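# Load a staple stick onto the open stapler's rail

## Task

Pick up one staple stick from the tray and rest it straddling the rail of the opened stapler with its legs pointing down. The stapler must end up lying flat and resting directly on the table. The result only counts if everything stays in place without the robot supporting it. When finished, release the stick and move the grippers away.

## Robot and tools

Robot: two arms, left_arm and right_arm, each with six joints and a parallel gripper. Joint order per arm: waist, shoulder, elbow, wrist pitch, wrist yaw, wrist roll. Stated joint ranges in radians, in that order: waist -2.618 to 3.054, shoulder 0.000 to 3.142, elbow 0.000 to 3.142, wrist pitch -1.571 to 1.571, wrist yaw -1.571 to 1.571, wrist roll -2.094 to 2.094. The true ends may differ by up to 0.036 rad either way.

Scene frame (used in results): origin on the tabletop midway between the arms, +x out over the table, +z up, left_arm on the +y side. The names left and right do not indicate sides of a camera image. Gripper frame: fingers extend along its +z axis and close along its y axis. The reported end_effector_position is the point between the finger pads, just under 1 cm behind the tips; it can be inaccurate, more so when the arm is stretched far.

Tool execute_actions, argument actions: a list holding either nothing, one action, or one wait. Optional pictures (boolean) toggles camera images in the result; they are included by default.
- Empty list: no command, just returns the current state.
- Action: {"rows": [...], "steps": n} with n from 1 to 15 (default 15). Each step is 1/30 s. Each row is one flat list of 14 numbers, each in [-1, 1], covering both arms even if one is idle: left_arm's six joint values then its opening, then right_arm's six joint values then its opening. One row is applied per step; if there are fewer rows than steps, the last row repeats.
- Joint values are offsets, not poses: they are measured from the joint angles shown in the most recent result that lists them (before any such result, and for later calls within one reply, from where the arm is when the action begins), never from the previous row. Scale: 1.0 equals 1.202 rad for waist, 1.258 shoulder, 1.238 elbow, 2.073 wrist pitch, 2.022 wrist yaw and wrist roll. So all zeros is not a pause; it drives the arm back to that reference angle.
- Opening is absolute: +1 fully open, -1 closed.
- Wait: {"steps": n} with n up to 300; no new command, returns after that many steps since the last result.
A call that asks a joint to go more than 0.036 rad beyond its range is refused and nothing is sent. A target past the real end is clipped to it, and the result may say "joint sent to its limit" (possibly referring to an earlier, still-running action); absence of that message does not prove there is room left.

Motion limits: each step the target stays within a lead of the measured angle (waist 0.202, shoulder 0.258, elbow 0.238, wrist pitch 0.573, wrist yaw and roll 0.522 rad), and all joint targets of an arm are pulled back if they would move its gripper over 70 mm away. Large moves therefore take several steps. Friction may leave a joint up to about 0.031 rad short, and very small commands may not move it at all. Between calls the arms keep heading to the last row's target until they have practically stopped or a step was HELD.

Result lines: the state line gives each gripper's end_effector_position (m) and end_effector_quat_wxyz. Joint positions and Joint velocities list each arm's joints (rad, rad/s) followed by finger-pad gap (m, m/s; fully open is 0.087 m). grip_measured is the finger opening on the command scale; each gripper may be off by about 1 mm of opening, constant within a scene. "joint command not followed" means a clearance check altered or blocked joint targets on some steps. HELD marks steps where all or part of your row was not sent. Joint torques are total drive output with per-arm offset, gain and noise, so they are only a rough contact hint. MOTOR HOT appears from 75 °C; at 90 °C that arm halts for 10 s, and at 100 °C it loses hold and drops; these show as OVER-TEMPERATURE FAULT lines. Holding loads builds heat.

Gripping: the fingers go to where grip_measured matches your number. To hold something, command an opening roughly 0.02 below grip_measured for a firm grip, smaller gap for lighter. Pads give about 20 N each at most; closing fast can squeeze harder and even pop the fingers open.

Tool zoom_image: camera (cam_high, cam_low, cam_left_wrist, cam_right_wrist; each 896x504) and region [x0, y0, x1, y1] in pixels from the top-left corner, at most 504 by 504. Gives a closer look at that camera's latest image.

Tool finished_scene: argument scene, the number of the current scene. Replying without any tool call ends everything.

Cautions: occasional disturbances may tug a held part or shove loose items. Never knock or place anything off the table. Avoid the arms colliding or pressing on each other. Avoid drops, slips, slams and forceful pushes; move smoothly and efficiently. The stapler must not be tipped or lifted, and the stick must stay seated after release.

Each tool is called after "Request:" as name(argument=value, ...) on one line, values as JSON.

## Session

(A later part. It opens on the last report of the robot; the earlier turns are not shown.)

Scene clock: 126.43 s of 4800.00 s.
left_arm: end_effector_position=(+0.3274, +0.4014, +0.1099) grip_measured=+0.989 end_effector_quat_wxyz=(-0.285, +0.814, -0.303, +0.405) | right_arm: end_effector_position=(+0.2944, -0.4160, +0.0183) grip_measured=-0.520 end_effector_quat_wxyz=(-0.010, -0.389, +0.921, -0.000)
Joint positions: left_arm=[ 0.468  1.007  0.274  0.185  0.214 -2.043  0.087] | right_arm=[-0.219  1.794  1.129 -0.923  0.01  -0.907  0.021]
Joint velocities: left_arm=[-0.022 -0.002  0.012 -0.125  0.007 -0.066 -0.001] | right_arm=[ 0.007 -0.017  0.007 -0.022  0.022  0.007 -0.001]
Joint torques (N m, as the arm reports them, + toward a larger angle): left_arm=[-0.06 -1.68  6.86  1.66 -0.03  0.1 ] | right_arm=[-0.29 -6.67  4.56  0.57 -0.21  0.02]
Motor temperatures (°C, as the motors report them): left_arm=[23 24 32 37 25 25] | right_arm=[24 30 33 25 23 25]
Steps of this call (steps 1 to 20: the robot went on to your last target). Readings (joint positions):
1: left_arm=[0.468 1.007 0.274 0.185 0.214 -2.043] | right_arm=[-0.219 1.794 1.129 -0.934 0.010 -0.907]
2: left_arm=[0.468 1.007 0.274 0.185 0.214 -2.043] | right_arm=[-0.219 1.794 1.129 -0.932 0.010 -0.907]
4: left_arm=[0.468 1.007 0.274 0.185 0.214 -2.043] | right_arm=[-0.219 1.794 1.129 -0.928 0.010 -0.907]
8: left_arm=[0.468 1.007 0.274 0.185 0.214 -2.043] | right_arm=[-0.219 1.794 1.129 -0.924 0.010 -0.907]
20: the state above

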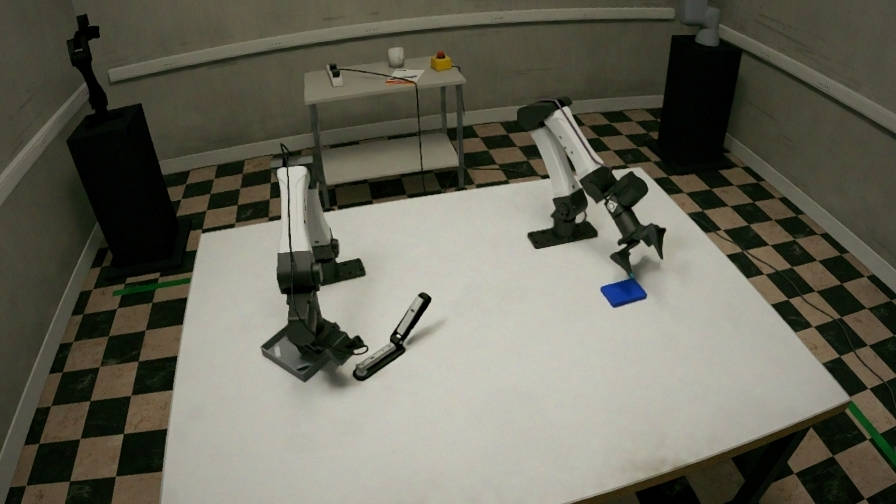

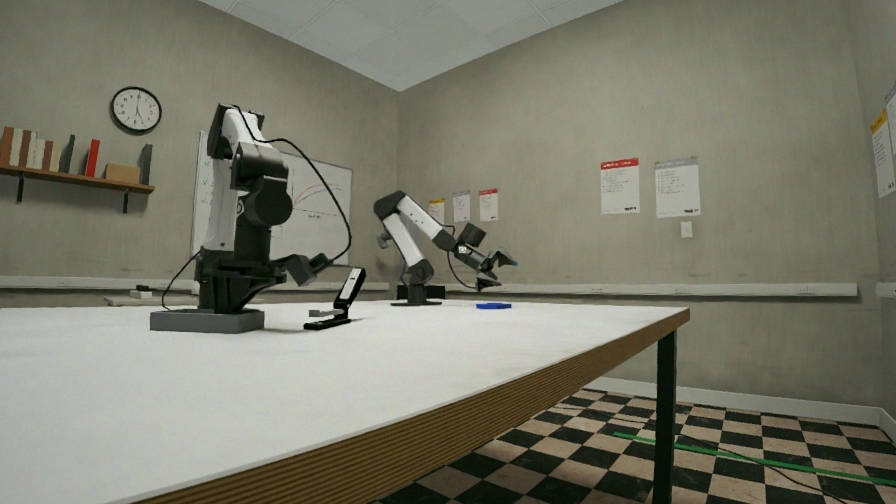

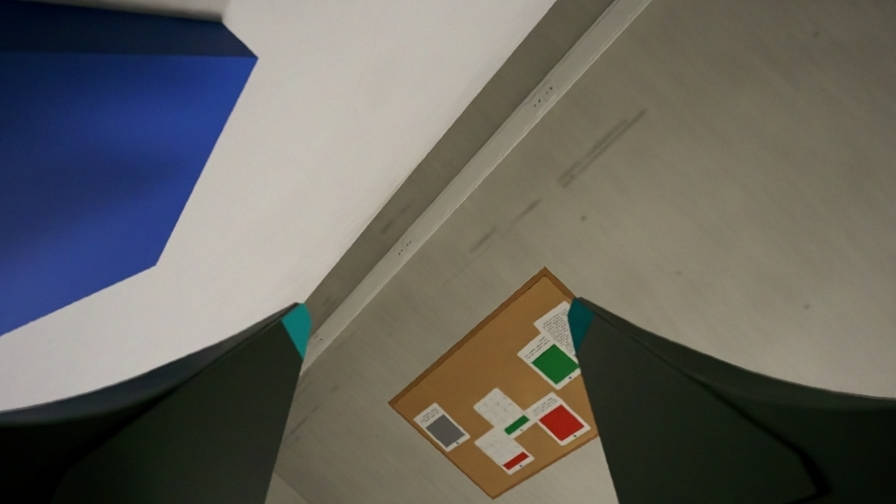

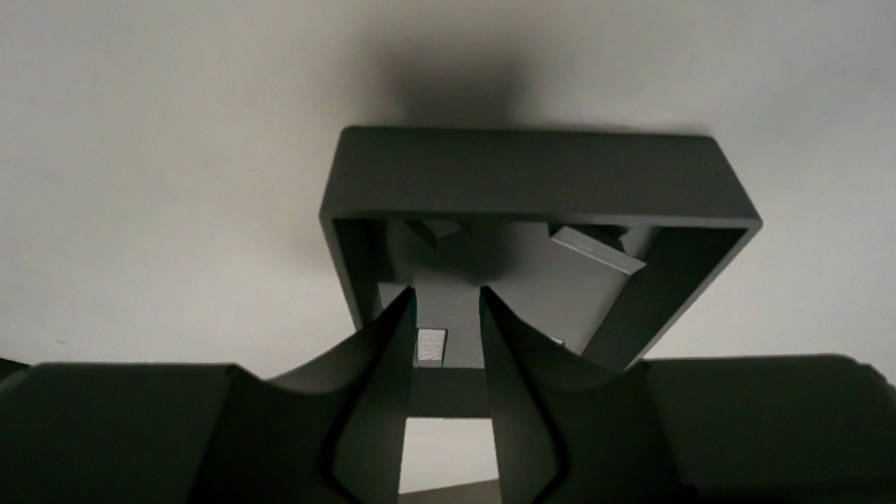

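Request:
execute_actions(actions=[{"rows": [[0,0,0,0,0,0,1,-0.05,-0.055,-0.06,0,0,-0.025,-0.52]], "steps": 15}], pictures=false)

Request:
execute_actions(actions=[{"steps": 15}])

Scene clock: 133.37 s of 4800.00 s.
left_arm: end_effector_position=(+0.3274, +0.4014, +0.1099) grip_measured=+0.989 end_effector_quat_wxyz=(-0.285, +0.814, -0.303, +0.405) | right_arm: end_effector_position=(+0.2785, -0.4306, +0.0197) grip_measured=-0.520 end_effector_quat_wxyz=(-0.010, -0.381, +0.924, +0.001)
Joint positions: left_arm=[ 0.468  1.007  0.274  0.185  0.214 -2.043  0.087] | right_arm=[-0.277  1.747  1.078 -0.92   0.009 -0.948  0.021]
Joint velocities: left_arm=[ 0.007  0.012 -0.002  0.007  0.022 -0.007 -0.001] | right_arm=[-0.022 -0.012  0.002 -0.022 -0.022  0.051  0.001]
Joint torques (N m, as the arm reports them, + toward a larger angle): left_arm=[-0.03 -1.6   6.97  1.65 -0.02  0.1 ] | right_arm=[-0.44 -8.61  4.15  0.35 -0.2  -0.07]
Motor temperatures (°C, as the motors report them): left_arm=[23 24 32 38 25 25] | right_arm=[24 30 33 25 23 25]
Steps of this call (steps 1 to 15: the robot went on to your last target; steps 16 to 90: nothing new was sent; then 3.43 s passed at rest; steps 91 to 105: all 15 steps of this action). Readings (joint positions):
91: left_arm=[0.468 1.007 0.274 0.185 0.214 -2.043] | right_arm=[-0.224 1.788 1.120 -0.916 0.008 -0.914]
92: left_arm=[0.468 1.007 0.274 0.185 0.214 -2.043] | right_arm=[-0.236 1.775 1.104 -0.913 0.007 -0.921]
94: left_arm=[0.468 1.007 0.274 0.185 0.214 -2.043] | right_arm=[-0.264 1.754 1.082 -0.919 0.008 -0.932]
98: left_arm=[0.468 1.007 0.274 0.185 0.214 -2.043] | right_arm=[-0.277 1.747 1.078 -0.920 0.009 -0.942]
105: the state above

Scene clock: 133.87 s of 4800.00 s.
left_arm: end_effector_position=(+0.3274, +0.4014, +0.1099) grip_measured=+0.989 end_effector_quat_wxyz=(-0.285, +0.814, -0.303, +0.405) | right_arm: end_effector_position=(+0.2786, -0.4306, +0.0197) grip_measured=-0.520 end_effector_quat_wxyz=(-0.010, -0.382, +0.924, +0.001)
Joint positions: left_arm=[ 0.468  1.007  0.274  0.185  0.214 -2.043  0.087] | right_arm=[-0.277  1.747  1.078 -0.92   0.009 -0.949  0.021]
Joint velocities: left_arm=[ 0.012  0.002  0.007  0.051  0.066 -0.007 -0.001] | right_arm=[-0.022 -0.002 -0.012 -0.007 -0.007 -0.081  0.   ]
Joint torques (N m, as the arm reports them, + toward a larger angle): left_arm=[ 0.04 -1.6   6.93  1.68  0.    0.09] | right_arm=[-0.44 -8.62  4.16  0.34 -0.19 -0.07]
Motor temperatures (°C, as the motors report them): left_arm=[23 24 32 38 25 25] | right_arm=[24 30 33 25 23 25]
Steps of this call (steps 1 to 15: the robot went on to your last target). Readings (joint positions):
1: left_arm=[0.468 1.007 0.274 0.185 0.214 -2.043] | right_arm=[-0.277 1.747 1.078 -0.920 0.009 -0.948]
2: left_arm=[0.468 1.007 0.274 0.185 0.214 -2.043] | right_arm=[-0.277 1.747 1.078 -0.920 0.009 -0.949]
4: left_arm=[0.468 1.007 0.274 0.185 0.214 -2.043] | right_arm=[-0.277 1.747 1.078 -0.920 0.009 -0.949]
8: left_arm=[0.468 1.007 0.274 0.185 0.214 -2.043] | right_arm=[-0.277 1.747 1.078 -0.920 0.009 -0.949]
15: the state above
All arms were judged still, so your last target was given up. Only a new action makes them travel on or press farther. Fingers that are still opening or closing keep moving.

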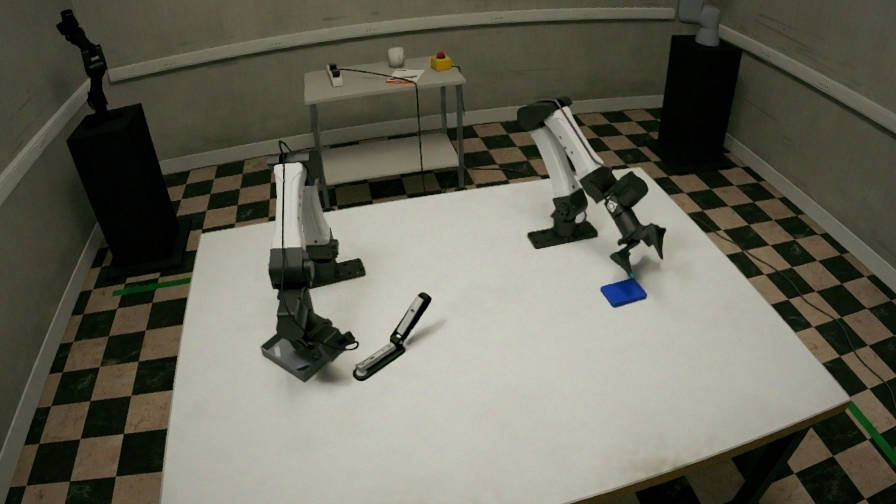

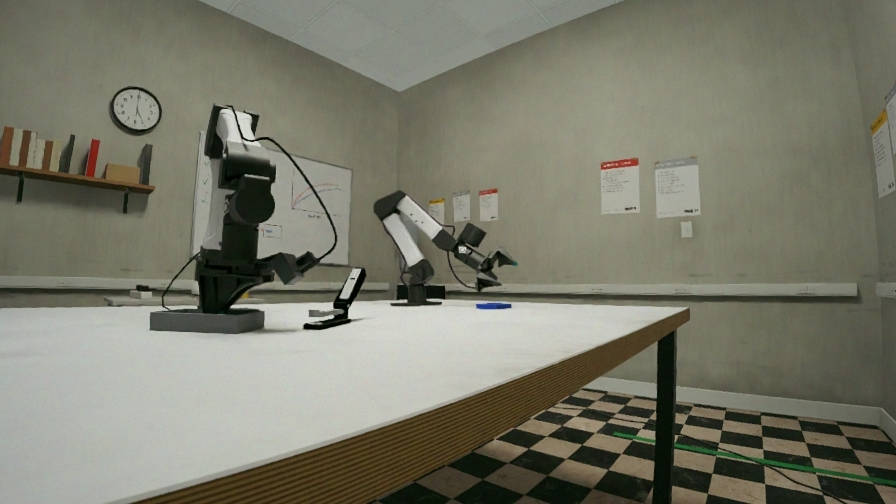

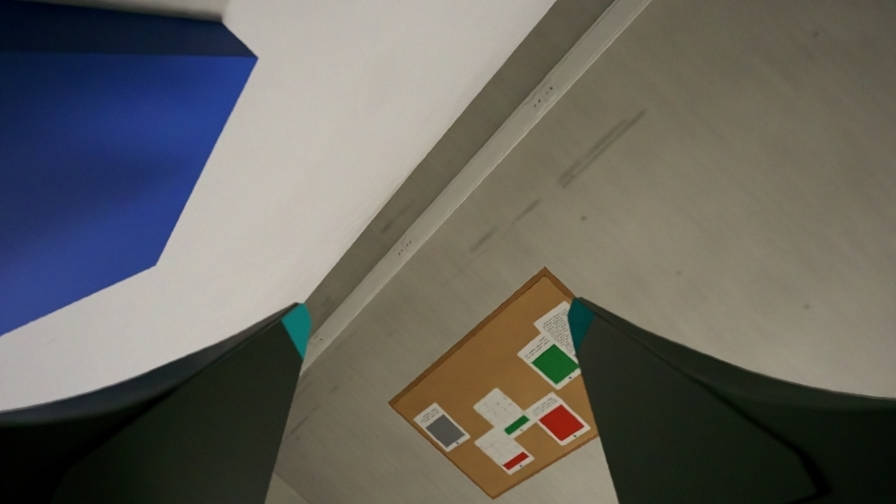

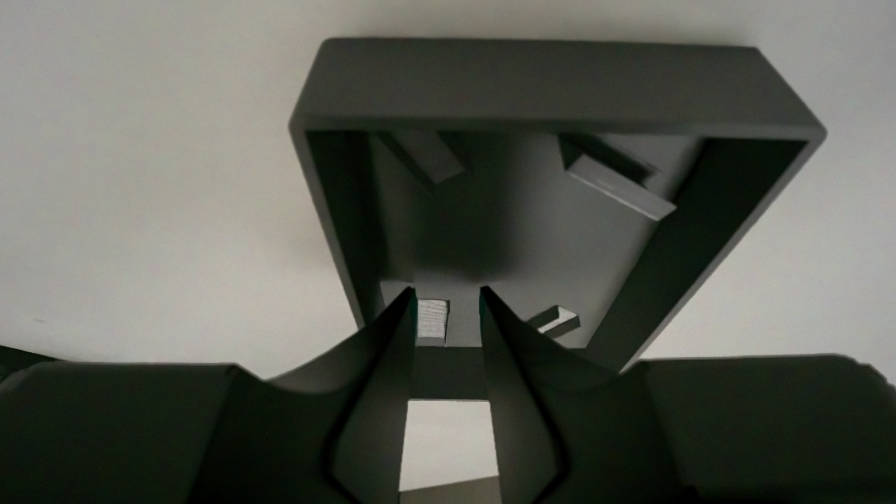

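Request:
execute_actions(actions=[{"rows": [[0,0,0,0,0,0,1,-0.03,-0.055,-0.06,0,0,-0.015,-0.52]], "steps": 15}])

Scene clock: 138.37 s of 4800.00 s.
left_arm: end_effector_position=(+0.3274, +0.4014, +0.1099) grip_measured=+0.989 end_effector_quat_wxyz=(-0.285, +0.814, -0.303, +0.405) | right_arm: end_effector_position=(+0.2638, -0.4364, +0.0206) grip_measured=-0.520 end_effector_quat_wxyz=(-0.011, -0.378, +0.926, +0.003)
Joint positions: left_arm=[ 0.468  1.007  0.274  0.185  0.214 -2.043  0.087] | right_arm=[-0.307  1.701  1.027 -0.918  0.008 -0.971  0.021]
Joint velocities: left_arm=[-0.007  0.002 -0.012 -0.007 -0.081 -0.037 -0.   ] | right_arm=[ 0.012  0.007  0.002  0.051  0.007 -0.022  0.   ]
Joint torques (N m, as the arm reports them, + toward a larger angle): left_arm=[ 0.   -1.61  6.81  1.65  0.01  0.09] | right_arm=[-0.79 -8.17  4.11  0.35 -0.21 -0.07]
Motor temperatures (°C, as the motors report them): left_arm=[23 24 32 38 25 25] | right_arm=[24 30 32 25 23 25]
Steps of this call (steps 1 to 90: nothing new was sent; then 1.00 s passed at rest; steps 91 to 105: all 15 steps of this action). Readings (joint positions):
91: left_arm=[0.468 1.007 0.274 0.185 0.214 -2.043] | right_arm=[-0.280 1.741 1.069 -0.914 0.008 -0.953]
92: left_arm=[0.468 1.007 0.274 0.185 0.214 -2.043] | right_arm=[-0.286 1.728 1.054 -0.911 0.008 -0.957]
94: left_arm=[0.468 1.007 0.274 0.185 0.214 -2.043] | right_arm=[-0.301 1.706 1.032 -0.916 0.008 -0.962]
98: left_arm=[0.468 1.007 0.274 0.185 0.214 -2.043] | right_arm=[-0.307 1.701 1.027 -0.918 0.008 -0.968]
105: the state above

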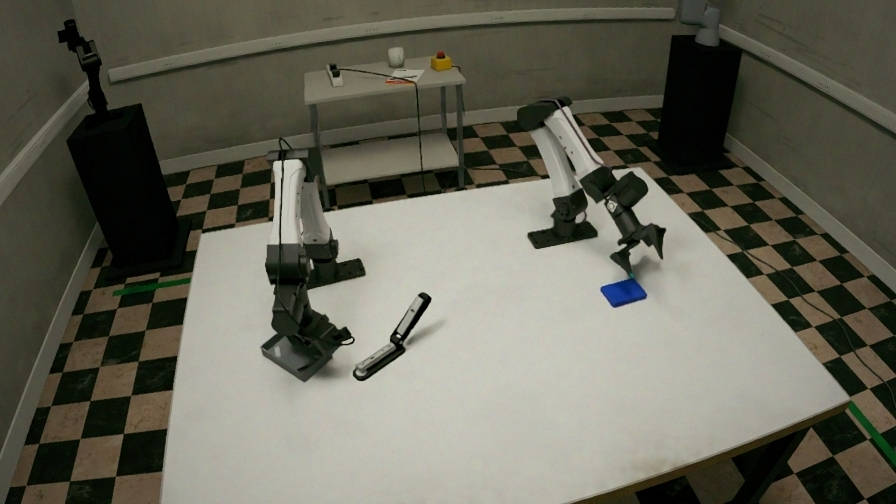

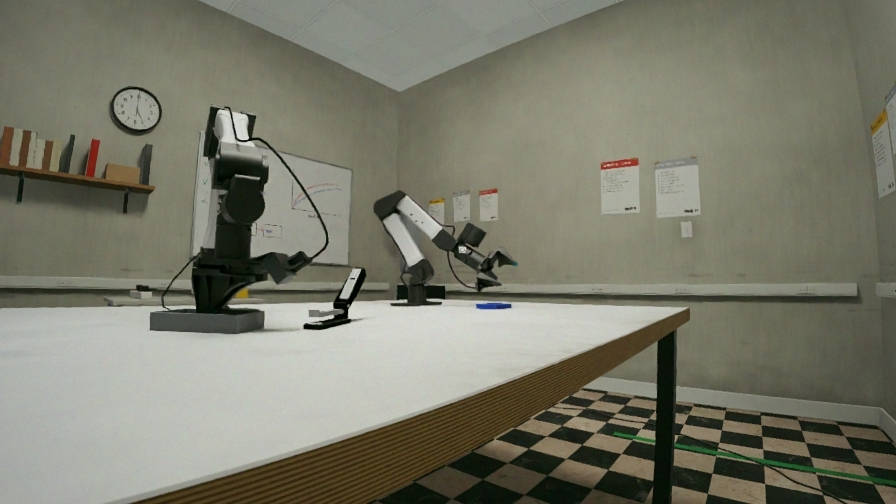

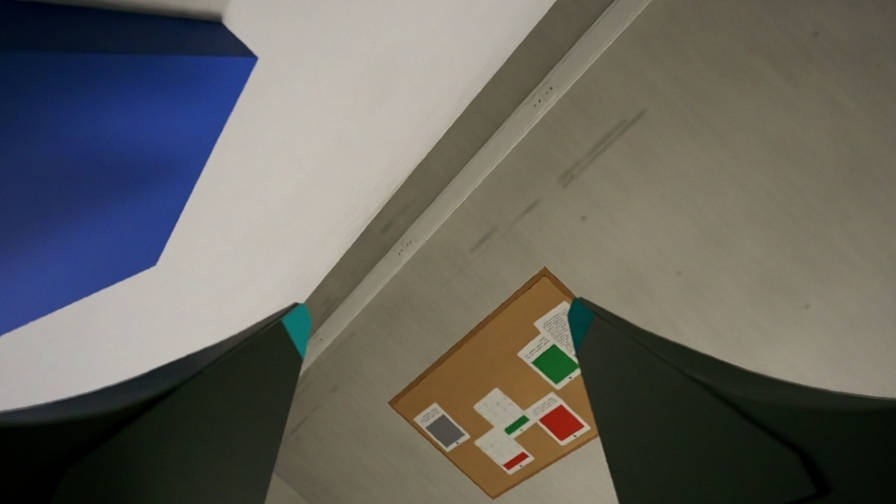

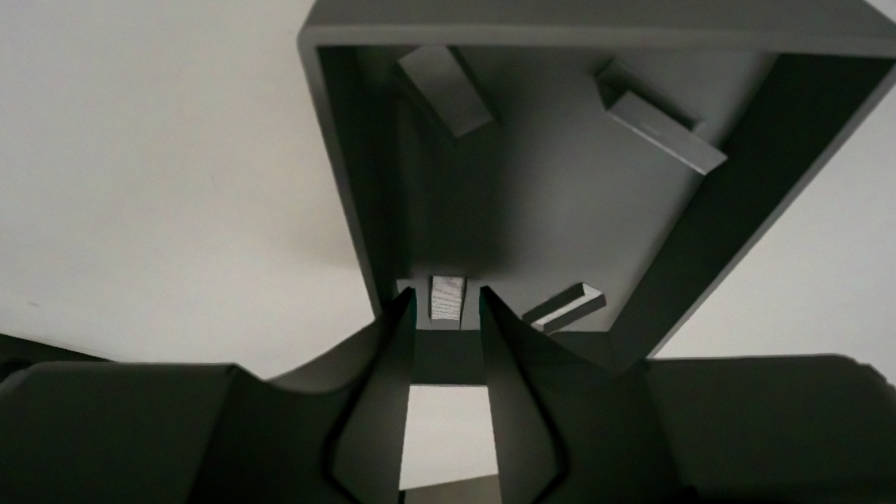

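Aligned. Descend ~1 cm via elbow.

Request:
execute_actions(actions=[{"rows": [[0,0,0,0,0,0,1,0,0.02,-0.05,0.03,0,0,-0.52]], "steps": 15}])

Scene clock: 142.07 s of 4800.00 s.
left_arm: end_effector_position=(+0.3274, +0.4014, +0.1099) grip_measured=+0.989 end_effector_quat_wxyz=(-0.285, +0.814, -0.303, +0.405) | right_arm: end_effector_position=(+0.2579, -0.4357, +0.0108) grip_measured=-0.520 end_effector_quat_wxyz=(-0.017, -0.378, +0.926, +0.005)
Joint positions: left_arm=[ 0.468  1.007  0.274  0.185  0.214 -2.043  0.087] | right_arm=[-0.307  1.709  0.991 -0.887  0.01  -0.972  0.021]
Joint velocities: left_arm=[-0.002  0.007  0.012  0.022 -0.007 -0.037  0.   ] | right_arm=[ 0.017  0.002  0.022 -0.037  0.051 -0.022  0.001]
Joint torques (N m, as the arm reports them, + toward a larger angle): left_arm=[-0.03 -1.64  6.91  1.67  0.    0.1 ] | right_arm=[-0.26 -5.11  3.74  0.69 -0.23  0.02]
Motor temperatures (°C, as the motors report them): left_arm=[23 24 32 38 25 25] | right_arm=[24 30 32 25 23 25]
Steps of this call (steps 1 to 15: the robot went on to your last target; steps 16 to 90: nothing new was sent; then 0.20 s passed at rest; steps 91 to 105: all 15 steps of this action). Readings (joint positions):
91: left_arm=[0.468 1.007 0.274 0.185 0.214 -2.043] | right_arm=[-0.307 1.701 1.021 -0.910 0.008 -0.972]
92: left_arm=[0.468 1.007 0.274 0.185 0.214 -2.043] | right_arm=[-0.307 1.701 1.012 -0.899 0.008 -0.972]
94: left_arm=[0.468 1.007 0.274 0.185 0.214 -2.043] | right_arm=[-0.307 1.706 0.995 -0.889 0.008 -0.972]
98: left_arm=[0.468 1.007 0.274 0.185 0.214 -2.043] | right_arm=[-0.307 1.709 0.991 -0.887 0.010 -0.972]
105: the state above

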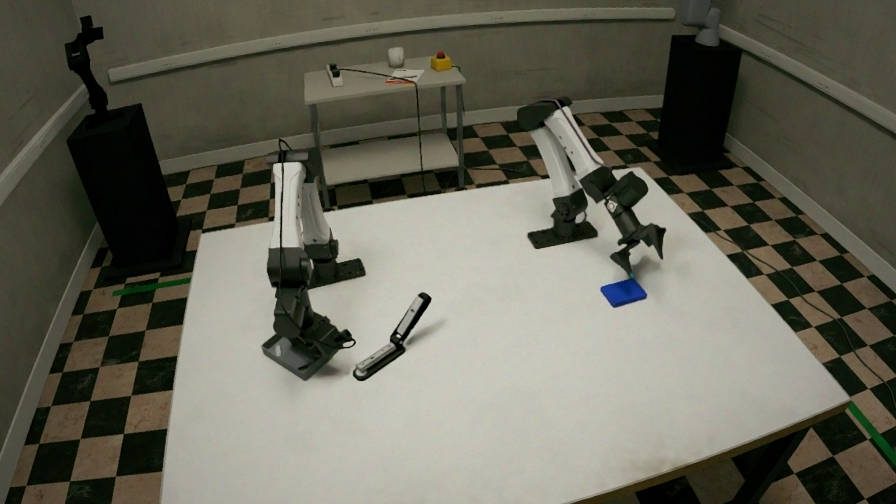

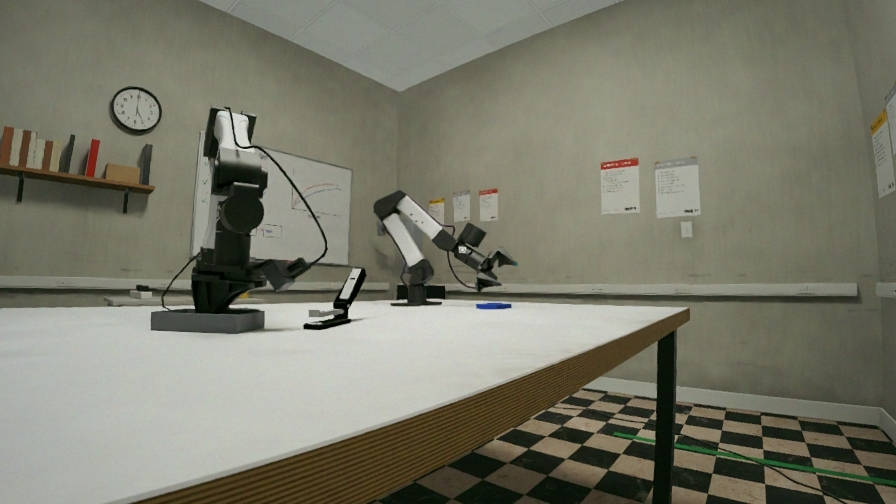

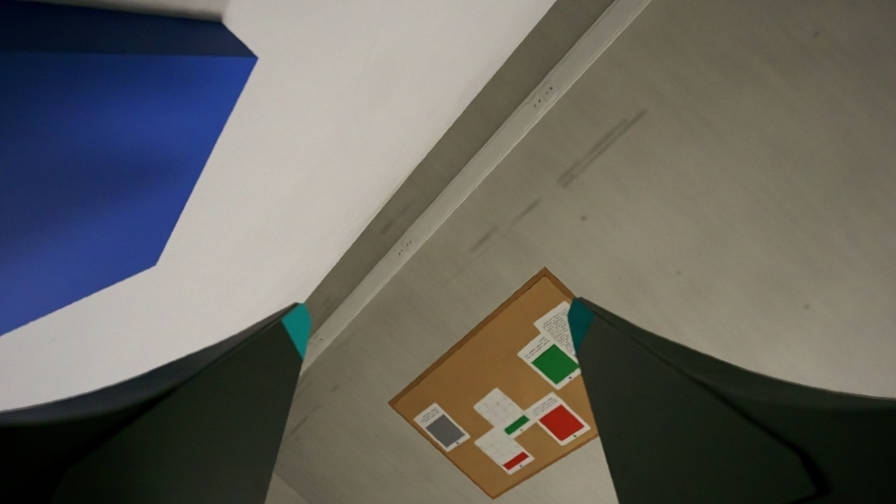

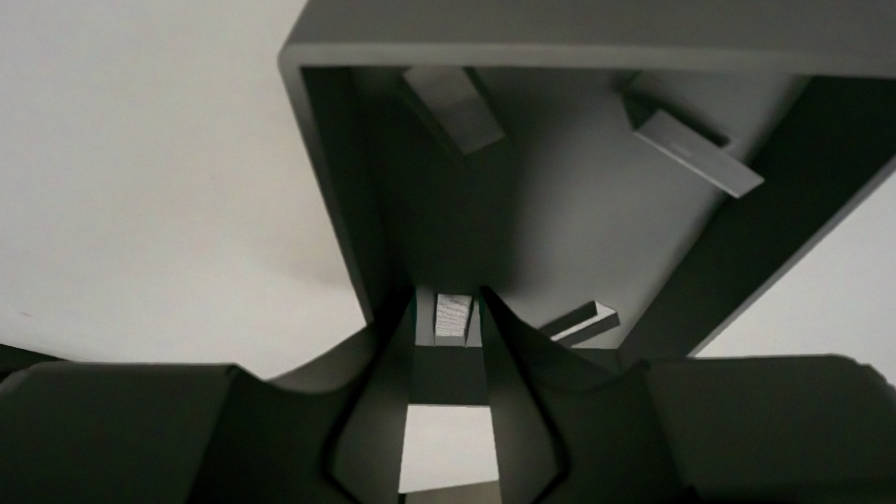

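Request:
execute_actions(actions=[{"rows": [[0,0,0,0,0,0,1,0,0,0,0,0,0,-0.6],[0,0,0,0,0,0,1,0,0,0,0,0,0,-0.65],[0,0,0,0,0,0,1,0,0,0,0,0,0,-0.7],[0,0,0,0,0,0,1,0,0,0,0,0,0,-0.74],[0,0,0,0,0,0,1,0,0,0,0,0,0,-0.78]], "steps": 15}], pictures=false)

Scene clock: 147.03 s of 4800.00 s.
left_arm: end_effector_position=(+0.3274, +0.4014, +0.1099) grip_measured=+0.989 end_effector_quat_wxyz=(-0.285, +0.814, -0.303, +0.405) | right_arm: end_effector_position=(+0.2580, -0.4366, +0.0110) grip_measured=-0.752 end_effector_quat_wxyz=(-0.018, -0.379, +0.925, +0.003)
Joint positions: left_arm=[ 0.468  1.007  0.274  0.185  0.214 -2.043  0.087] | right_arm=[-0.307  1.709  0.991 -0.886  0.015 -0.972  0.011]
Joint velocities: left_arm=[-0.007 -0.002  0.012  0.022 -0.007  0.066  0.   ] | right_arm=[ 0.007  0.007 -0.007  0.022 -0.051  0.037 -0.001]
Joint torques (N m, as the arm reports them, + toward a larger angle): left_arm=[ 0.07 -1.58  6.95  1.63 -0.02  0.08] | right_arm=[-0.29 -6.41  6.    0.33 -0.25  0.02]
Motor temperatures (°C, as the motors report them): left_arm=[23 24 32 38 25 25] | right_arm=[24 30 32 25 23 25]
Steps of this call (steps 1 to 15: the robot went on to your last target; steps 16 to 90: nothing new was sent; then 1.47 s passed at rest; steps 91 to 105: all 15 steps of this action). Readings (joint positions):
91: left_arm=[0.468 1.007 0.274 0.185 0.214 -2.043] | right_arm=[-0.307 1.709 0.991 -0.887 0.012 -0.972]
92: left_arm=[0.468 1.007 0.274 0.185 0.214 -2.043] | right_arm=[-0.307 1.709 0.991 -0.886 0.013 -0.972]
94: left_arm=[0.468 1.007 0.274 0.185 0.214 -2.043] | right_arm=[-0.307 1.709 0.991 -0.886 0.015 -0.972]
98: left_arm=[0.468 1.007 0.274 0.185 0.214 -2.043] | right_arm=[-0.307 1.709 0.991 -0.886 0.015 -0.972]
105: the state above

Request:
execute_actions(actions=[{"rows": [[0,0,0,0,0,0,1,0,-0.15,0.1,-0.14,0,0,-0.78]], "steps": 15}], pictures=false)

Request:
execute_actions(actions=[{"rows": [[0,0,0,0,0,0,1,1,0,0,0,0,0.48,-0.78]], "steps": 15}], pictures=false)

Request:
execute_actions(actions=[{"steps": 30}], pictures=false)

Request:
execute_actions(actions=[{"rows": [[0,0,0,0,0,0,1,0.38,0,0,0,0,0,-0.78]], "steps": 15}])

Scene clock: 185.73 s of 4800.00 s.
left_arm: end_effector_position=(+0.3274, +0.4014, +0.1099) grip_measured=+0.989 end_effector_quat_wxyz=(-0.285, +0.814, -0.303, +0.405) | right_arm: end_effector_position=(+0.2428, -0.4336, +0.0854) grip_measured=-0.752 end_effector_quat_wxyz=(+0.000, -0.378, +0.926, -0.009)
Joint positions: left_arm=[ 0.468  1.007  0.274  0.185  0.214 -2.043  0.087] | right_arm=[-0.307  1.515  1.106 -1.151  0.015 -0.972  0.011]
Joint velocities: left_arm=[-0.002 -0.007  0.002  0.022  0.037 -0.125 -0.   ] | right_arm=[ 0.002 -0.007  0.002 -0.139 -0.066  0.007  0.001]
Joint torques (N m, as the arm reports them, + toward a larger angle): left_arm=[-0.05 -1.7   6.97  1.63  0.    0.09] | right_arm=[-0.3  -4.84  7.54  0.31 -0.21  0.02]
Motor temperatures (°C, as the motors report them): left_arm=[23 24 33 39 25 25] | right_arm=[24 29 32 25 23 25]
Steps of this call (steps 1 to 15: the robot went on to your last target; steps 16 to 90: nothing new was sent; then 35.20 s passed at rest; steps 91 to 105: all 15 steps of this action). Readings (joint positions):
91: left_arm=[0.468 1.007 0.274 0.185 0.214 -2.043] | right_arm=[-0.307 1.696 1.001 -0.913 0.015 -0.972]
92: left_arm=[0.468 1.007 0.274 0.185 0.214 -2.043] | right_arm=[-0.307 1.666 1.017 -0.965 0.015 -0.972]
94: left_arm=[0.468 1.007 0.274 0.185 0.214 -2.043] | right_arm=[-0.307 1.584 1.060 -1.042 0.015 -0.972]
98: left_arm=[0.468 1.007 0.274 0.185 0.214 -2.043] | right_arm=[-0.307 1.515 1.106 -1.101 0.015 -0.972]
105: the state above

Scene clock: 186.23 s of 4800.00 s.
left_arm: end_effector_position=(+0.3274, +0.4014, +0.1099) grip_measured=+0.989 end_effector_quat_wxyz=(-0.285, +0.814, -0.303, +0.405) | right_arm: end_effector_position=(+0.1682, -0.1928, +0.0845) grip_measured=-0.752 end_effector_quat_wxyz=(+0.011, -0.440, +0.898, -0.005)
Joint positions: left_arm=[ 0.468  1.007  0.274  0.185  0.214 -2.043  0.087] | right_arm=[ 0.74   1.515  1.106 -1.145  0.018 -0.061  0.011]
Joint velocities: left_arm=[-0.012 -0.022  0.007 -0.081 -0.007 -0.095 -0.001] | right_arm=[ 2.098 -0.002  0.007 -0.081  0.007  0.3    0.   ]
Joint torques (N m, as the arm reports them, + toward a larger angle): left_arm=[ 0.03 -1.61  6.88  1.63  0.    0.09] | right_arm=[-0.32 -5.29  6.72  0.43 -0.17  0.1 ]
Motor temperatures (°C, as the motors report them): left_arm=[23 24 33 39 25 25] | right_arm=[24 29 32 25 23 25]
Steps of this call (steps 1 to 15: all 15 steps of this action). Readings (joint positions):
1: left_arm=[0.468 1.007 0.274 0.185 0.214 -2.043] | right_arm=[-0.283 1.515 1.106 -1.152 0.025 -0.893]
2: left_arm=[0.468 1.007 0.274 0.185 0.214 -2.043] | right_arm=[-0.226 1.515 1.106 -1.151 0.030 -0.792]
4: left_arm=[0.468 1.007 0.274 0.185 0.214 -2.043] | right_arm=[-0.080 1.515 1.106 -1.149 0.027 -0.594]
8: left_arm=[0.468 1.007 0.274 0.185 0.214 -2.043] | right_arm=[0.218 1.515 1.106 -1.146 0.022 -0.259]
15: the state above

Scene clock: 187.23 s of 4800.00 s.
left_arm: end_effector_position=(+0.3274, +0.4014, +0.1099) grip_measured=+0.989 end_effector_quat_wxyz=(-0.285, +0.814, -0.303, +0.405) | right_arm: end_effector_position=(+0.1371, -0.1691, +0.0845) grip_measured=-0.752 end_effector_quat_wxyz=(+0.009, -0.490, +0.872, +0.001)
Joint positions: left_arm=[ 0.468  1.007  0.274  0.185  0.214 -2.043  0.087] | right_arm=[ 0.903  1.515  1.106 -1.145  0.007 -0.009  0.011]
Joint velocities: left_arm=[-0.007  0.012 -0.007 -0.022 -0.081  0.037 -0.   ] | right_arm=[-0.012  0.007 -0.007  0.022  0.022 -0.022  0.   ]
Joint torques (N m, as the arm reports them, + toward a larger angle): left_arm=[ 0.05 -1.67  6.86  1.67 -0.01  0.12] | right_arm=[-0.94 -5.29  6.73  0.43 -0.08  0.11]
Motor temperatures (°C, as the motors report them): left_arm=[23 24 33 39 25 25] | right_arm=[24 29 32 25 23 25]
Steps of this call (steps 1 to 30: the robot went on to your last target). Readings (joint positions):
1: left_arm=[0.468 1.007 0.274 0.185 0.214 -2.043] | right_arm=[0.809 1.515 1.106 -1.145 0.015 -0.051]
2: left_arm=[0.468 1.007 0.274 0.185 0.214 -2.043] | right_arm=[0.861 1.515 1.106 -1.145 0.011 -0.044]
4: left_arm=[0.468 1.007 0.274 0.185 0.214 -2.043] | right_arm=[0.904 1.515 1.106 -1.145 0.005 -0.033]
8: left_arm=[0.468 1.007 0.274 0.185 0.214 -2.043] | right_arm=[0.903 1.515 1.106 -1.145 0.007 -0.019]
30: the state above
All arms were judged still, so your last target was given up. Only a new action makes them travel on or press farther. Fingers that are still opening or closing keep moving.

Scene clock: 187.73 s of 4800.00 s.
left_arm: end_effector_position=(+0.3274, +0.4014, +0.1099) grip_measured=+0.989 end_effector_quat_wxyz=(-0.285, +0.814, -0.303, +0.405) | right_arm: end_effector_position=(+0.0419, -0.1356, +0.0843) grip_measured=-0.752 end_effector_quat_wxyz=(+0.008, -0.677, +0.736, +0.006)
Joint positions: left_arm=[ 0.468  1.007  0.274  0.185  0.214 -2.043  0.087] | right_arm=[ 1.368  1.515  1.106 -1.142  0.001 -0.008  0.011]
Joint velocities: left_arm=[-0.007 -0.002 -0.017  0.007  0.007 -0.066 -0.   ] | right_arm=[-0.007  0.002 -0.007  0.022 -0.007  0.051 -0.001]
Joint torques (N m, as the arm reports them, + toward a larger angle): left_arm=[ 0.04 -1.6   6.87  1.68  0.    0.11] | right_arm=[-0.97 -5.3   6.74  0.46 -0.1   0.  ]
Motor temperatures (°C, as the motors report them): left_arm=[23 24 33 39 25 25] | right_arm=[24 29 32 25 23 25]
Steps of this call (steps 1 to 15: all 15 steps of this action). Readings (joint positions):
1: left_arm=[0.468 1.007 0.274 0.185 0.214 -2.043] | right_arm=[0.926 1.515 1.106 -1.145 0.018 -0.008]
2: left_arm=[0.468 1.007 0.274 0.185 0.214 -2.043] | right_arm=[0.983 1.515 1.106 -1.145 0.023 -0.008]
4: left_arm=[0.468 1.007 0.274 0.185 0.214 -2.043] | right_arm=[1.128 1.515 1.106 -1.143 0.020 -0.008]
8: left_arm=[0.468 1.007 0.274 0.185 0.214 -2.043] | right_arm=[1.356 1.515 1.106 -1.142 0.004 -0.008]
15: the state above

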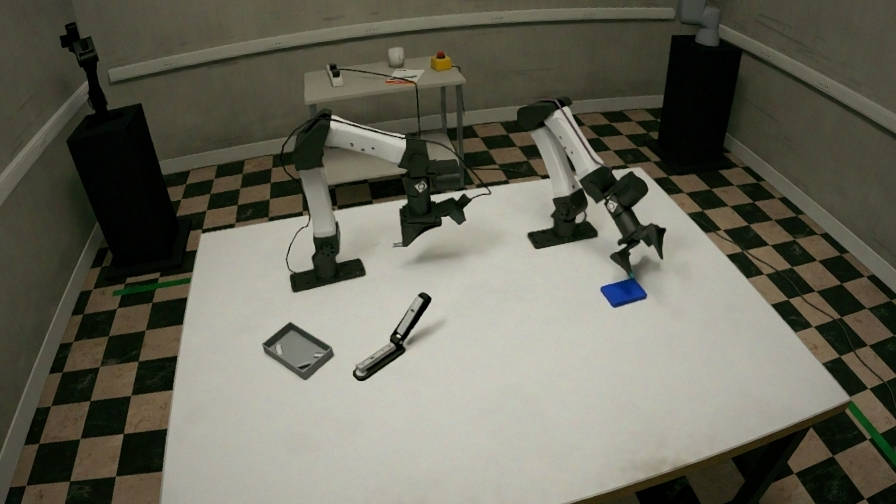

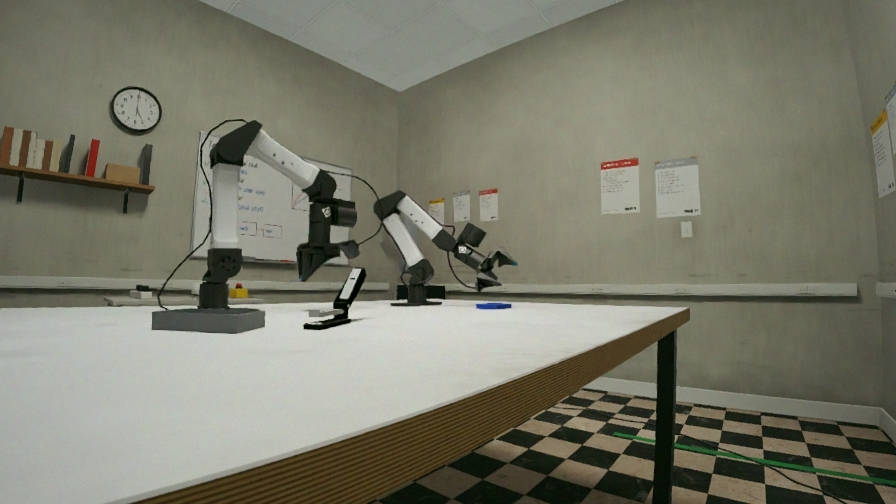

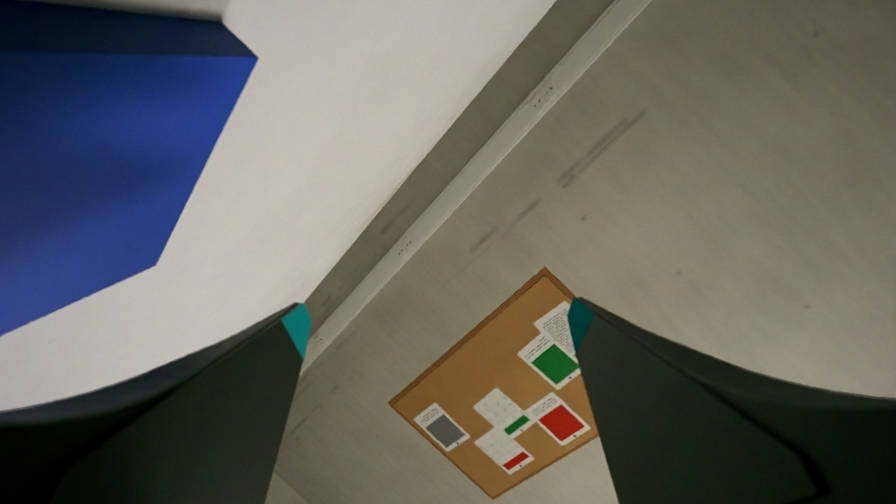

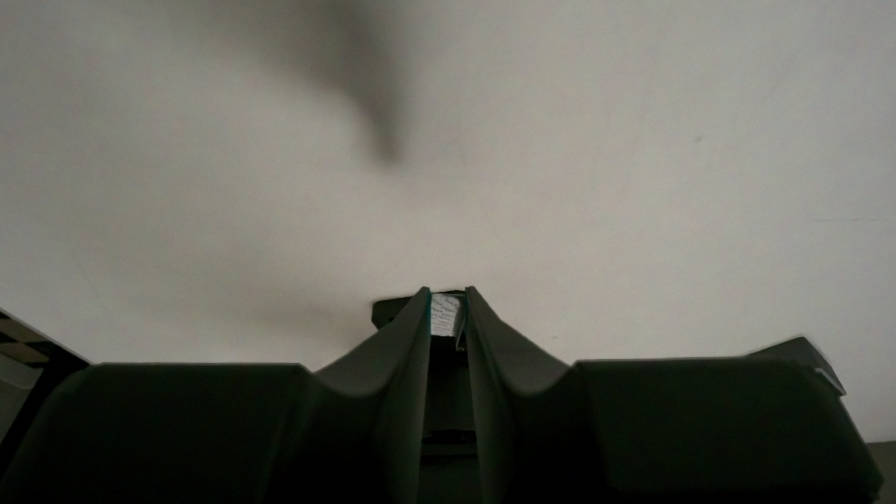

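Request:
execute_actions(actions=[{"rows": [[0,0,0,0,0,0,1,-0.15,0.35,0.16,1,0,0,-0.78]], "steps": 15}], pictures=false)

Request:
execute_actions(actions=[{"steps": 50}], pictures=false)

Request:
execute_actions(actions=[{"rows": [[0,0,0,0,0,0,1,0,0.3,0,0.1,0,0,-0.78]], "steps": 15}], pictures=false)

Request:
execute_actions(actions=[{"steps": 30}])

Scene clock: 197.13 s of 4800.00 s.
left_arm: end_effector_position=(+0.3274, +0.4014, +0.1099) grip_measured=+0.989 end_effector_quat_wxyz=(-0.285, +0.814, -0.303, +0.405) | right_arm: end_effector_position=(+0.1208, +0.0346, +0.0145) grip_measured=-0.750 end_effector_quat_wxyz=(+0.163, -0.602, +0.771, +0.128)
Joint positions: left_arm=[ 0.468  1.007  0.274  0.185  0.214 -2.043  0.087] | right_arm=[ 1.206  1.903  1.239 -0.49  -0.006 -0.008  0.011]
Joint velocities: left_arm=[-0.012 -0.002 -0.012 -0.037 -0.037 -0.081 -0.   ] | right_arm=[-0.051  0.154  0.042  1.722  0.022 -0.095 -0.   ]
Joint torques (N m, as the arm reports them, + toward a larger angle): left_arm=[-0.07 -1.61  6.79  1.66  0.01  0.1 ] | right_arm=[-0.95 -7.45 10.18  1.39 -0.13  0.02]
Motor temperatures (°C, as the motors report them): left_arm=[23 24 34 40 25 25] | right_arm=[24 29 33 25 23 25]
Steps of this call (steps 1 to 15: the robot went on to your last target; steps 16 to 140: nothing new was sent; then 4.23 s passed at rest; steps 141 to 155: all 15 steps of this action). Readings (joint positions):
141: left_arm=[0.468 1.007 0.274 0.185 0.214 -2.043] | right_arm=[1.360 1.525 1.102 -1.153 -0.002 -0.008]
142: left_arm=[0.468 1.007 0.274 0.185 0.214 -2.043] | right_arm=[1.341 1.550 1.122 -1.123 -0.003 -0.008]
144: left_arm=[0.468 1.007 0.274 0.185 0.214 -2.043] | right_arm=[1.299 1.615 1.162 -1.034 -0.003 -0.008]
148: left_arm=[0.468 1.007 0.274 0.185 0.214 -2.043] | right_arm=[1.241 1.762 1.216 -0.832 -0.003 -0.008]
155: the state above

Scene clock: 198.80 s of 4800.00 s.
left_arm: end_effector_position=(+0.3274, +0.4014, +0.1099) grip_measured=+0.989 end_effector_quat_wxyz=(-0.285, +0.814, -0.303, +0.405) | right_arm: end_effector_position=(+0.1772, +0.2249, +0.2779) grip_measured=-0.750 end_effector_quat_wxyz=(+0.628, -0.377, +0.485, +0.478)
Joint positions: left_arm=[ 0.468  1.007  0.274  0.185  0.214 -2.043  0.087] | right_arm=[ 1.195  1.938  1.279  0.906 -0.005 -0.008  0.011]
Joint velocities: left_arm=[-0.007 -0.022 -0.007 -0.066 -0.051  0.007  0.   ] | right_arm=[ 0.002  0.002 -0.007 -0.022 -0.051 -0.081 -0.001]
Joint torques (N m, as the arm reports them, + toward a larger angle): left_arm=[ 0.01 -1.68  6.85  1.67  0.01  0.13] | right_arm=[-0.91 -8.45  9.86  2.4  -0.1   0.02]
Motor temperatures (°C, as the motors report them): left_arm=[23 24 34 40 25 25] | right_arm=[24 29 33 25 23 25]
Steps of this call (steps 1 to 50: the robot went on to your last target). Readings (joint positions):
1: left_arm=[0.468 1.007 0.274 0.185 0.214 -2.043] | right_arm=[1.205 1.908 1.241 -0.432 -0.006 -0.008]
2: left_arm=[0.468 1.007 0.274 0.185 0.214 -2.043] | right_arm=[1.204 1.913 1.244 -0.374 -0.006 -0.008]
4: left_arm=[0.468 1.007 0.274 0.185 0.214 -2.043] | right_arm=[1.203 1.922 1.246 -0.254 -0.006 -0.008]
8: left_arm=[0.468 1.007 0.274 0.185 0.214 -2.043] | right_arm=[1.202 1.931 1.246 -0.021 -0.006 -0.008]
50: the state above

Scene clock: 199.30 s of 4800.00 s.
left_arm: end_effector_position=(+0.3274, +0.4014, +0.1099) grip_measured=+0.989 end_effector_quat_wxyz=(-0.285, +0.814, -0.303, +0.405) | right_arm: end_effector_position=(+0.1843, +0.2509, +0.0719) grip_measured=-0.750 end_effector_quat_wxyz=(+0.559, -0.436, +0.562, +0.427)
Joint positions: left_arm=[ 0.468  1.007  0.274  0.185  0.214 -2.043  0.087] | right_arm=[ 1.195  2.346  1.278  1.058 -0.005 -0.008  0.011]
Joint velocities: left_arm=[ 0.007 -0.002 -0.002 -0.095  0.007 -0.037 -0.   ] | right_arm=[ 0.007 -0.09   0.012  0.3   -0.037 -0.007  0.001]
Joint torques (N m, as the arm reports them, + toward a larger angle): left_arm=[ 0.06 -1.55  6.82  1.65 -0.01  0.11] | right_arm=[ -0.27 -13.52   6.49   2.54  -0.16   0.02]
Motor temperatures (°C, as the motors report them): left_arm=[23 24 34 40 25 25] | right_arm=[24 29 33 26 23 25]
Steps of this call (steps 1 to 15: all 15 steps of this action). Readings (joint positions):
1: left_arm=[0.468 1.007 0.274 0.185 0.214 -2.043] | right_arm=[1.195 1.957 1.281 0.934 -0.005 -0.008]
2: left_arm=[0.468 1.007 0.274 0.185 0.214 -2.043] | right_arm=[1.195 1.988 1.288 0.981 -0.005 -0.008]
4: left_arm=[0.468 1.007 0.274 0.185 0.214 -2.043] | right_arm=[1.195 2.065 1.288 1.026 -0.005 -0.008]
8: left_arm=[0.468 1.007 0.274 0.185 0.214 -2.043] | right_arm=[1.195 2.250 1.288 1.056 -0.005 -0.008]
15: the state above

Scene clock: 200.30 s of 4800.00 s.
left_arm: end_effector_position=(+0.3274, +0.4014, +0.1099) grip_measured=+0.989 end_effector_quat_wxyz=(-0.285, +0.814, -0.303, +0.405) | right_arm: end_effector_position=(+0.1847, +0.2523, +0.0836) grip_measured=-0.750 end_effector_quat_wxyz=(+0.570, -0.428, +0.551, +0.434)
Joint positions: left_arm=[ 0.468  1.007  0.274  0.185  0.214 -2.043  0.087] | right_arm=[ 1.195  2.339  1.278  1.088 -0.005 -0.008  0.011]
Joint velocities: left_arm=[ 0.007  0.002  0.012  0.066  0.022 -0.007 -0.001] | right_arm=[-0.012 -0.007  0.017  0.037 -0.007 -0.066 -0.001]
Joint torques (N m, as the arm reports them, + toward a larger angle): left_arm=[-0.01 -1.65  6.93  1.65  0.01  0.1 ] | right_arm=[ -0.29 -13.39   6.53   2.56  -0.16   0.01]
Motor temperatures (°C, as the motors report them): left_arm=[23 24 34 40 25 25] | right_arm=[24 30 33 26 23 25]
Steps of this call (steps 1 to 30: the robot went on to your last target). Readings (joint positions):
1: left_arm=[0.468 1.007 0.274 0.185 0.214 -2.043] | right_arm=[1.195 2.343 1.278 1.065 -0.005 -0.008]
2: left_arm=[0.468 1.007 0.274 0.185 0.214 -2.043] | right_arm=[1.195 2.342 1.278 1.072 -0.005 -0.008]
4: left_arm=[0.468 1.007 0.274 0.185 0.214 -2.043] | right_arm=[1.195 2.340 1.278 1.081 -0.005 -0.008]
8: left_arm=[0.468 1.007 0.274 0.185 0.214 -2.043] | right_arm=[1.195 2.339 1.278 1.086 -0.005 -0.008]
30: the state above
All arms were judged still, so your last target was given up. Only a new action makes them travel on or press farther. Fingers that are still opening or closing keep moving.

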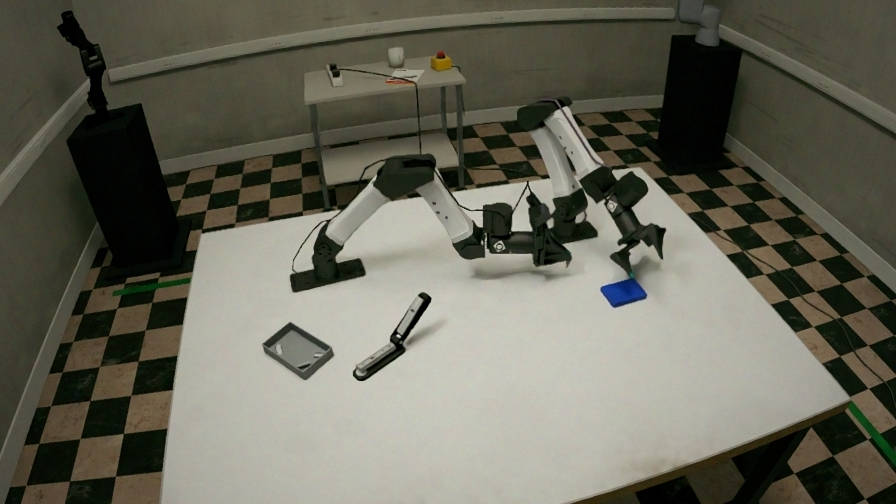

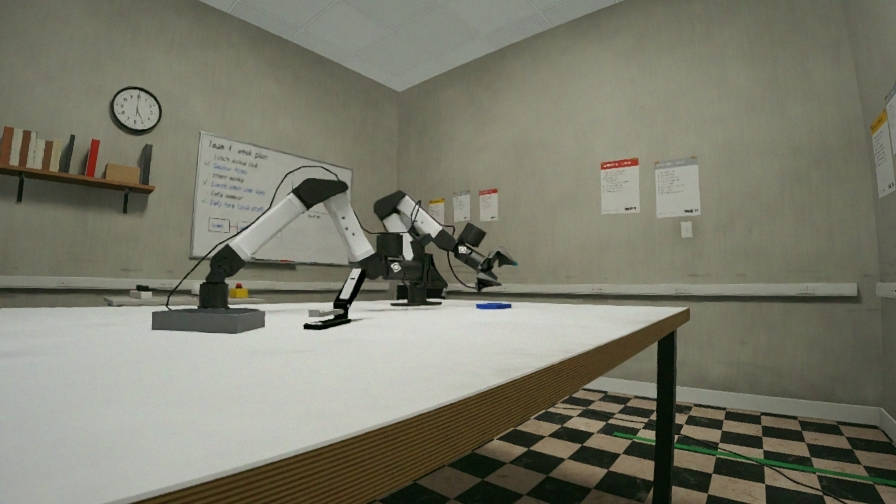

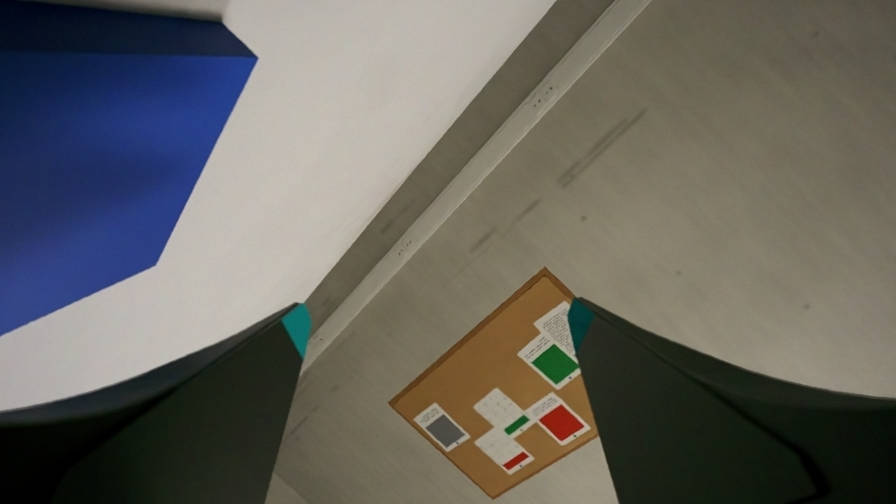

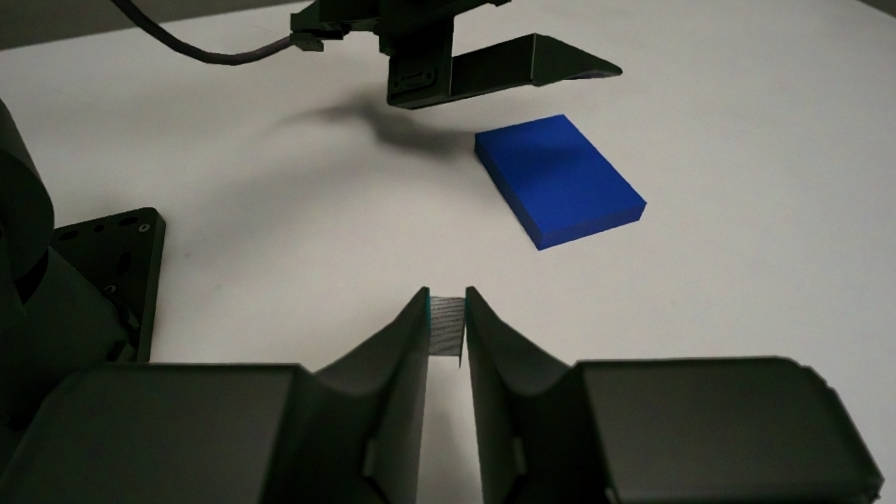

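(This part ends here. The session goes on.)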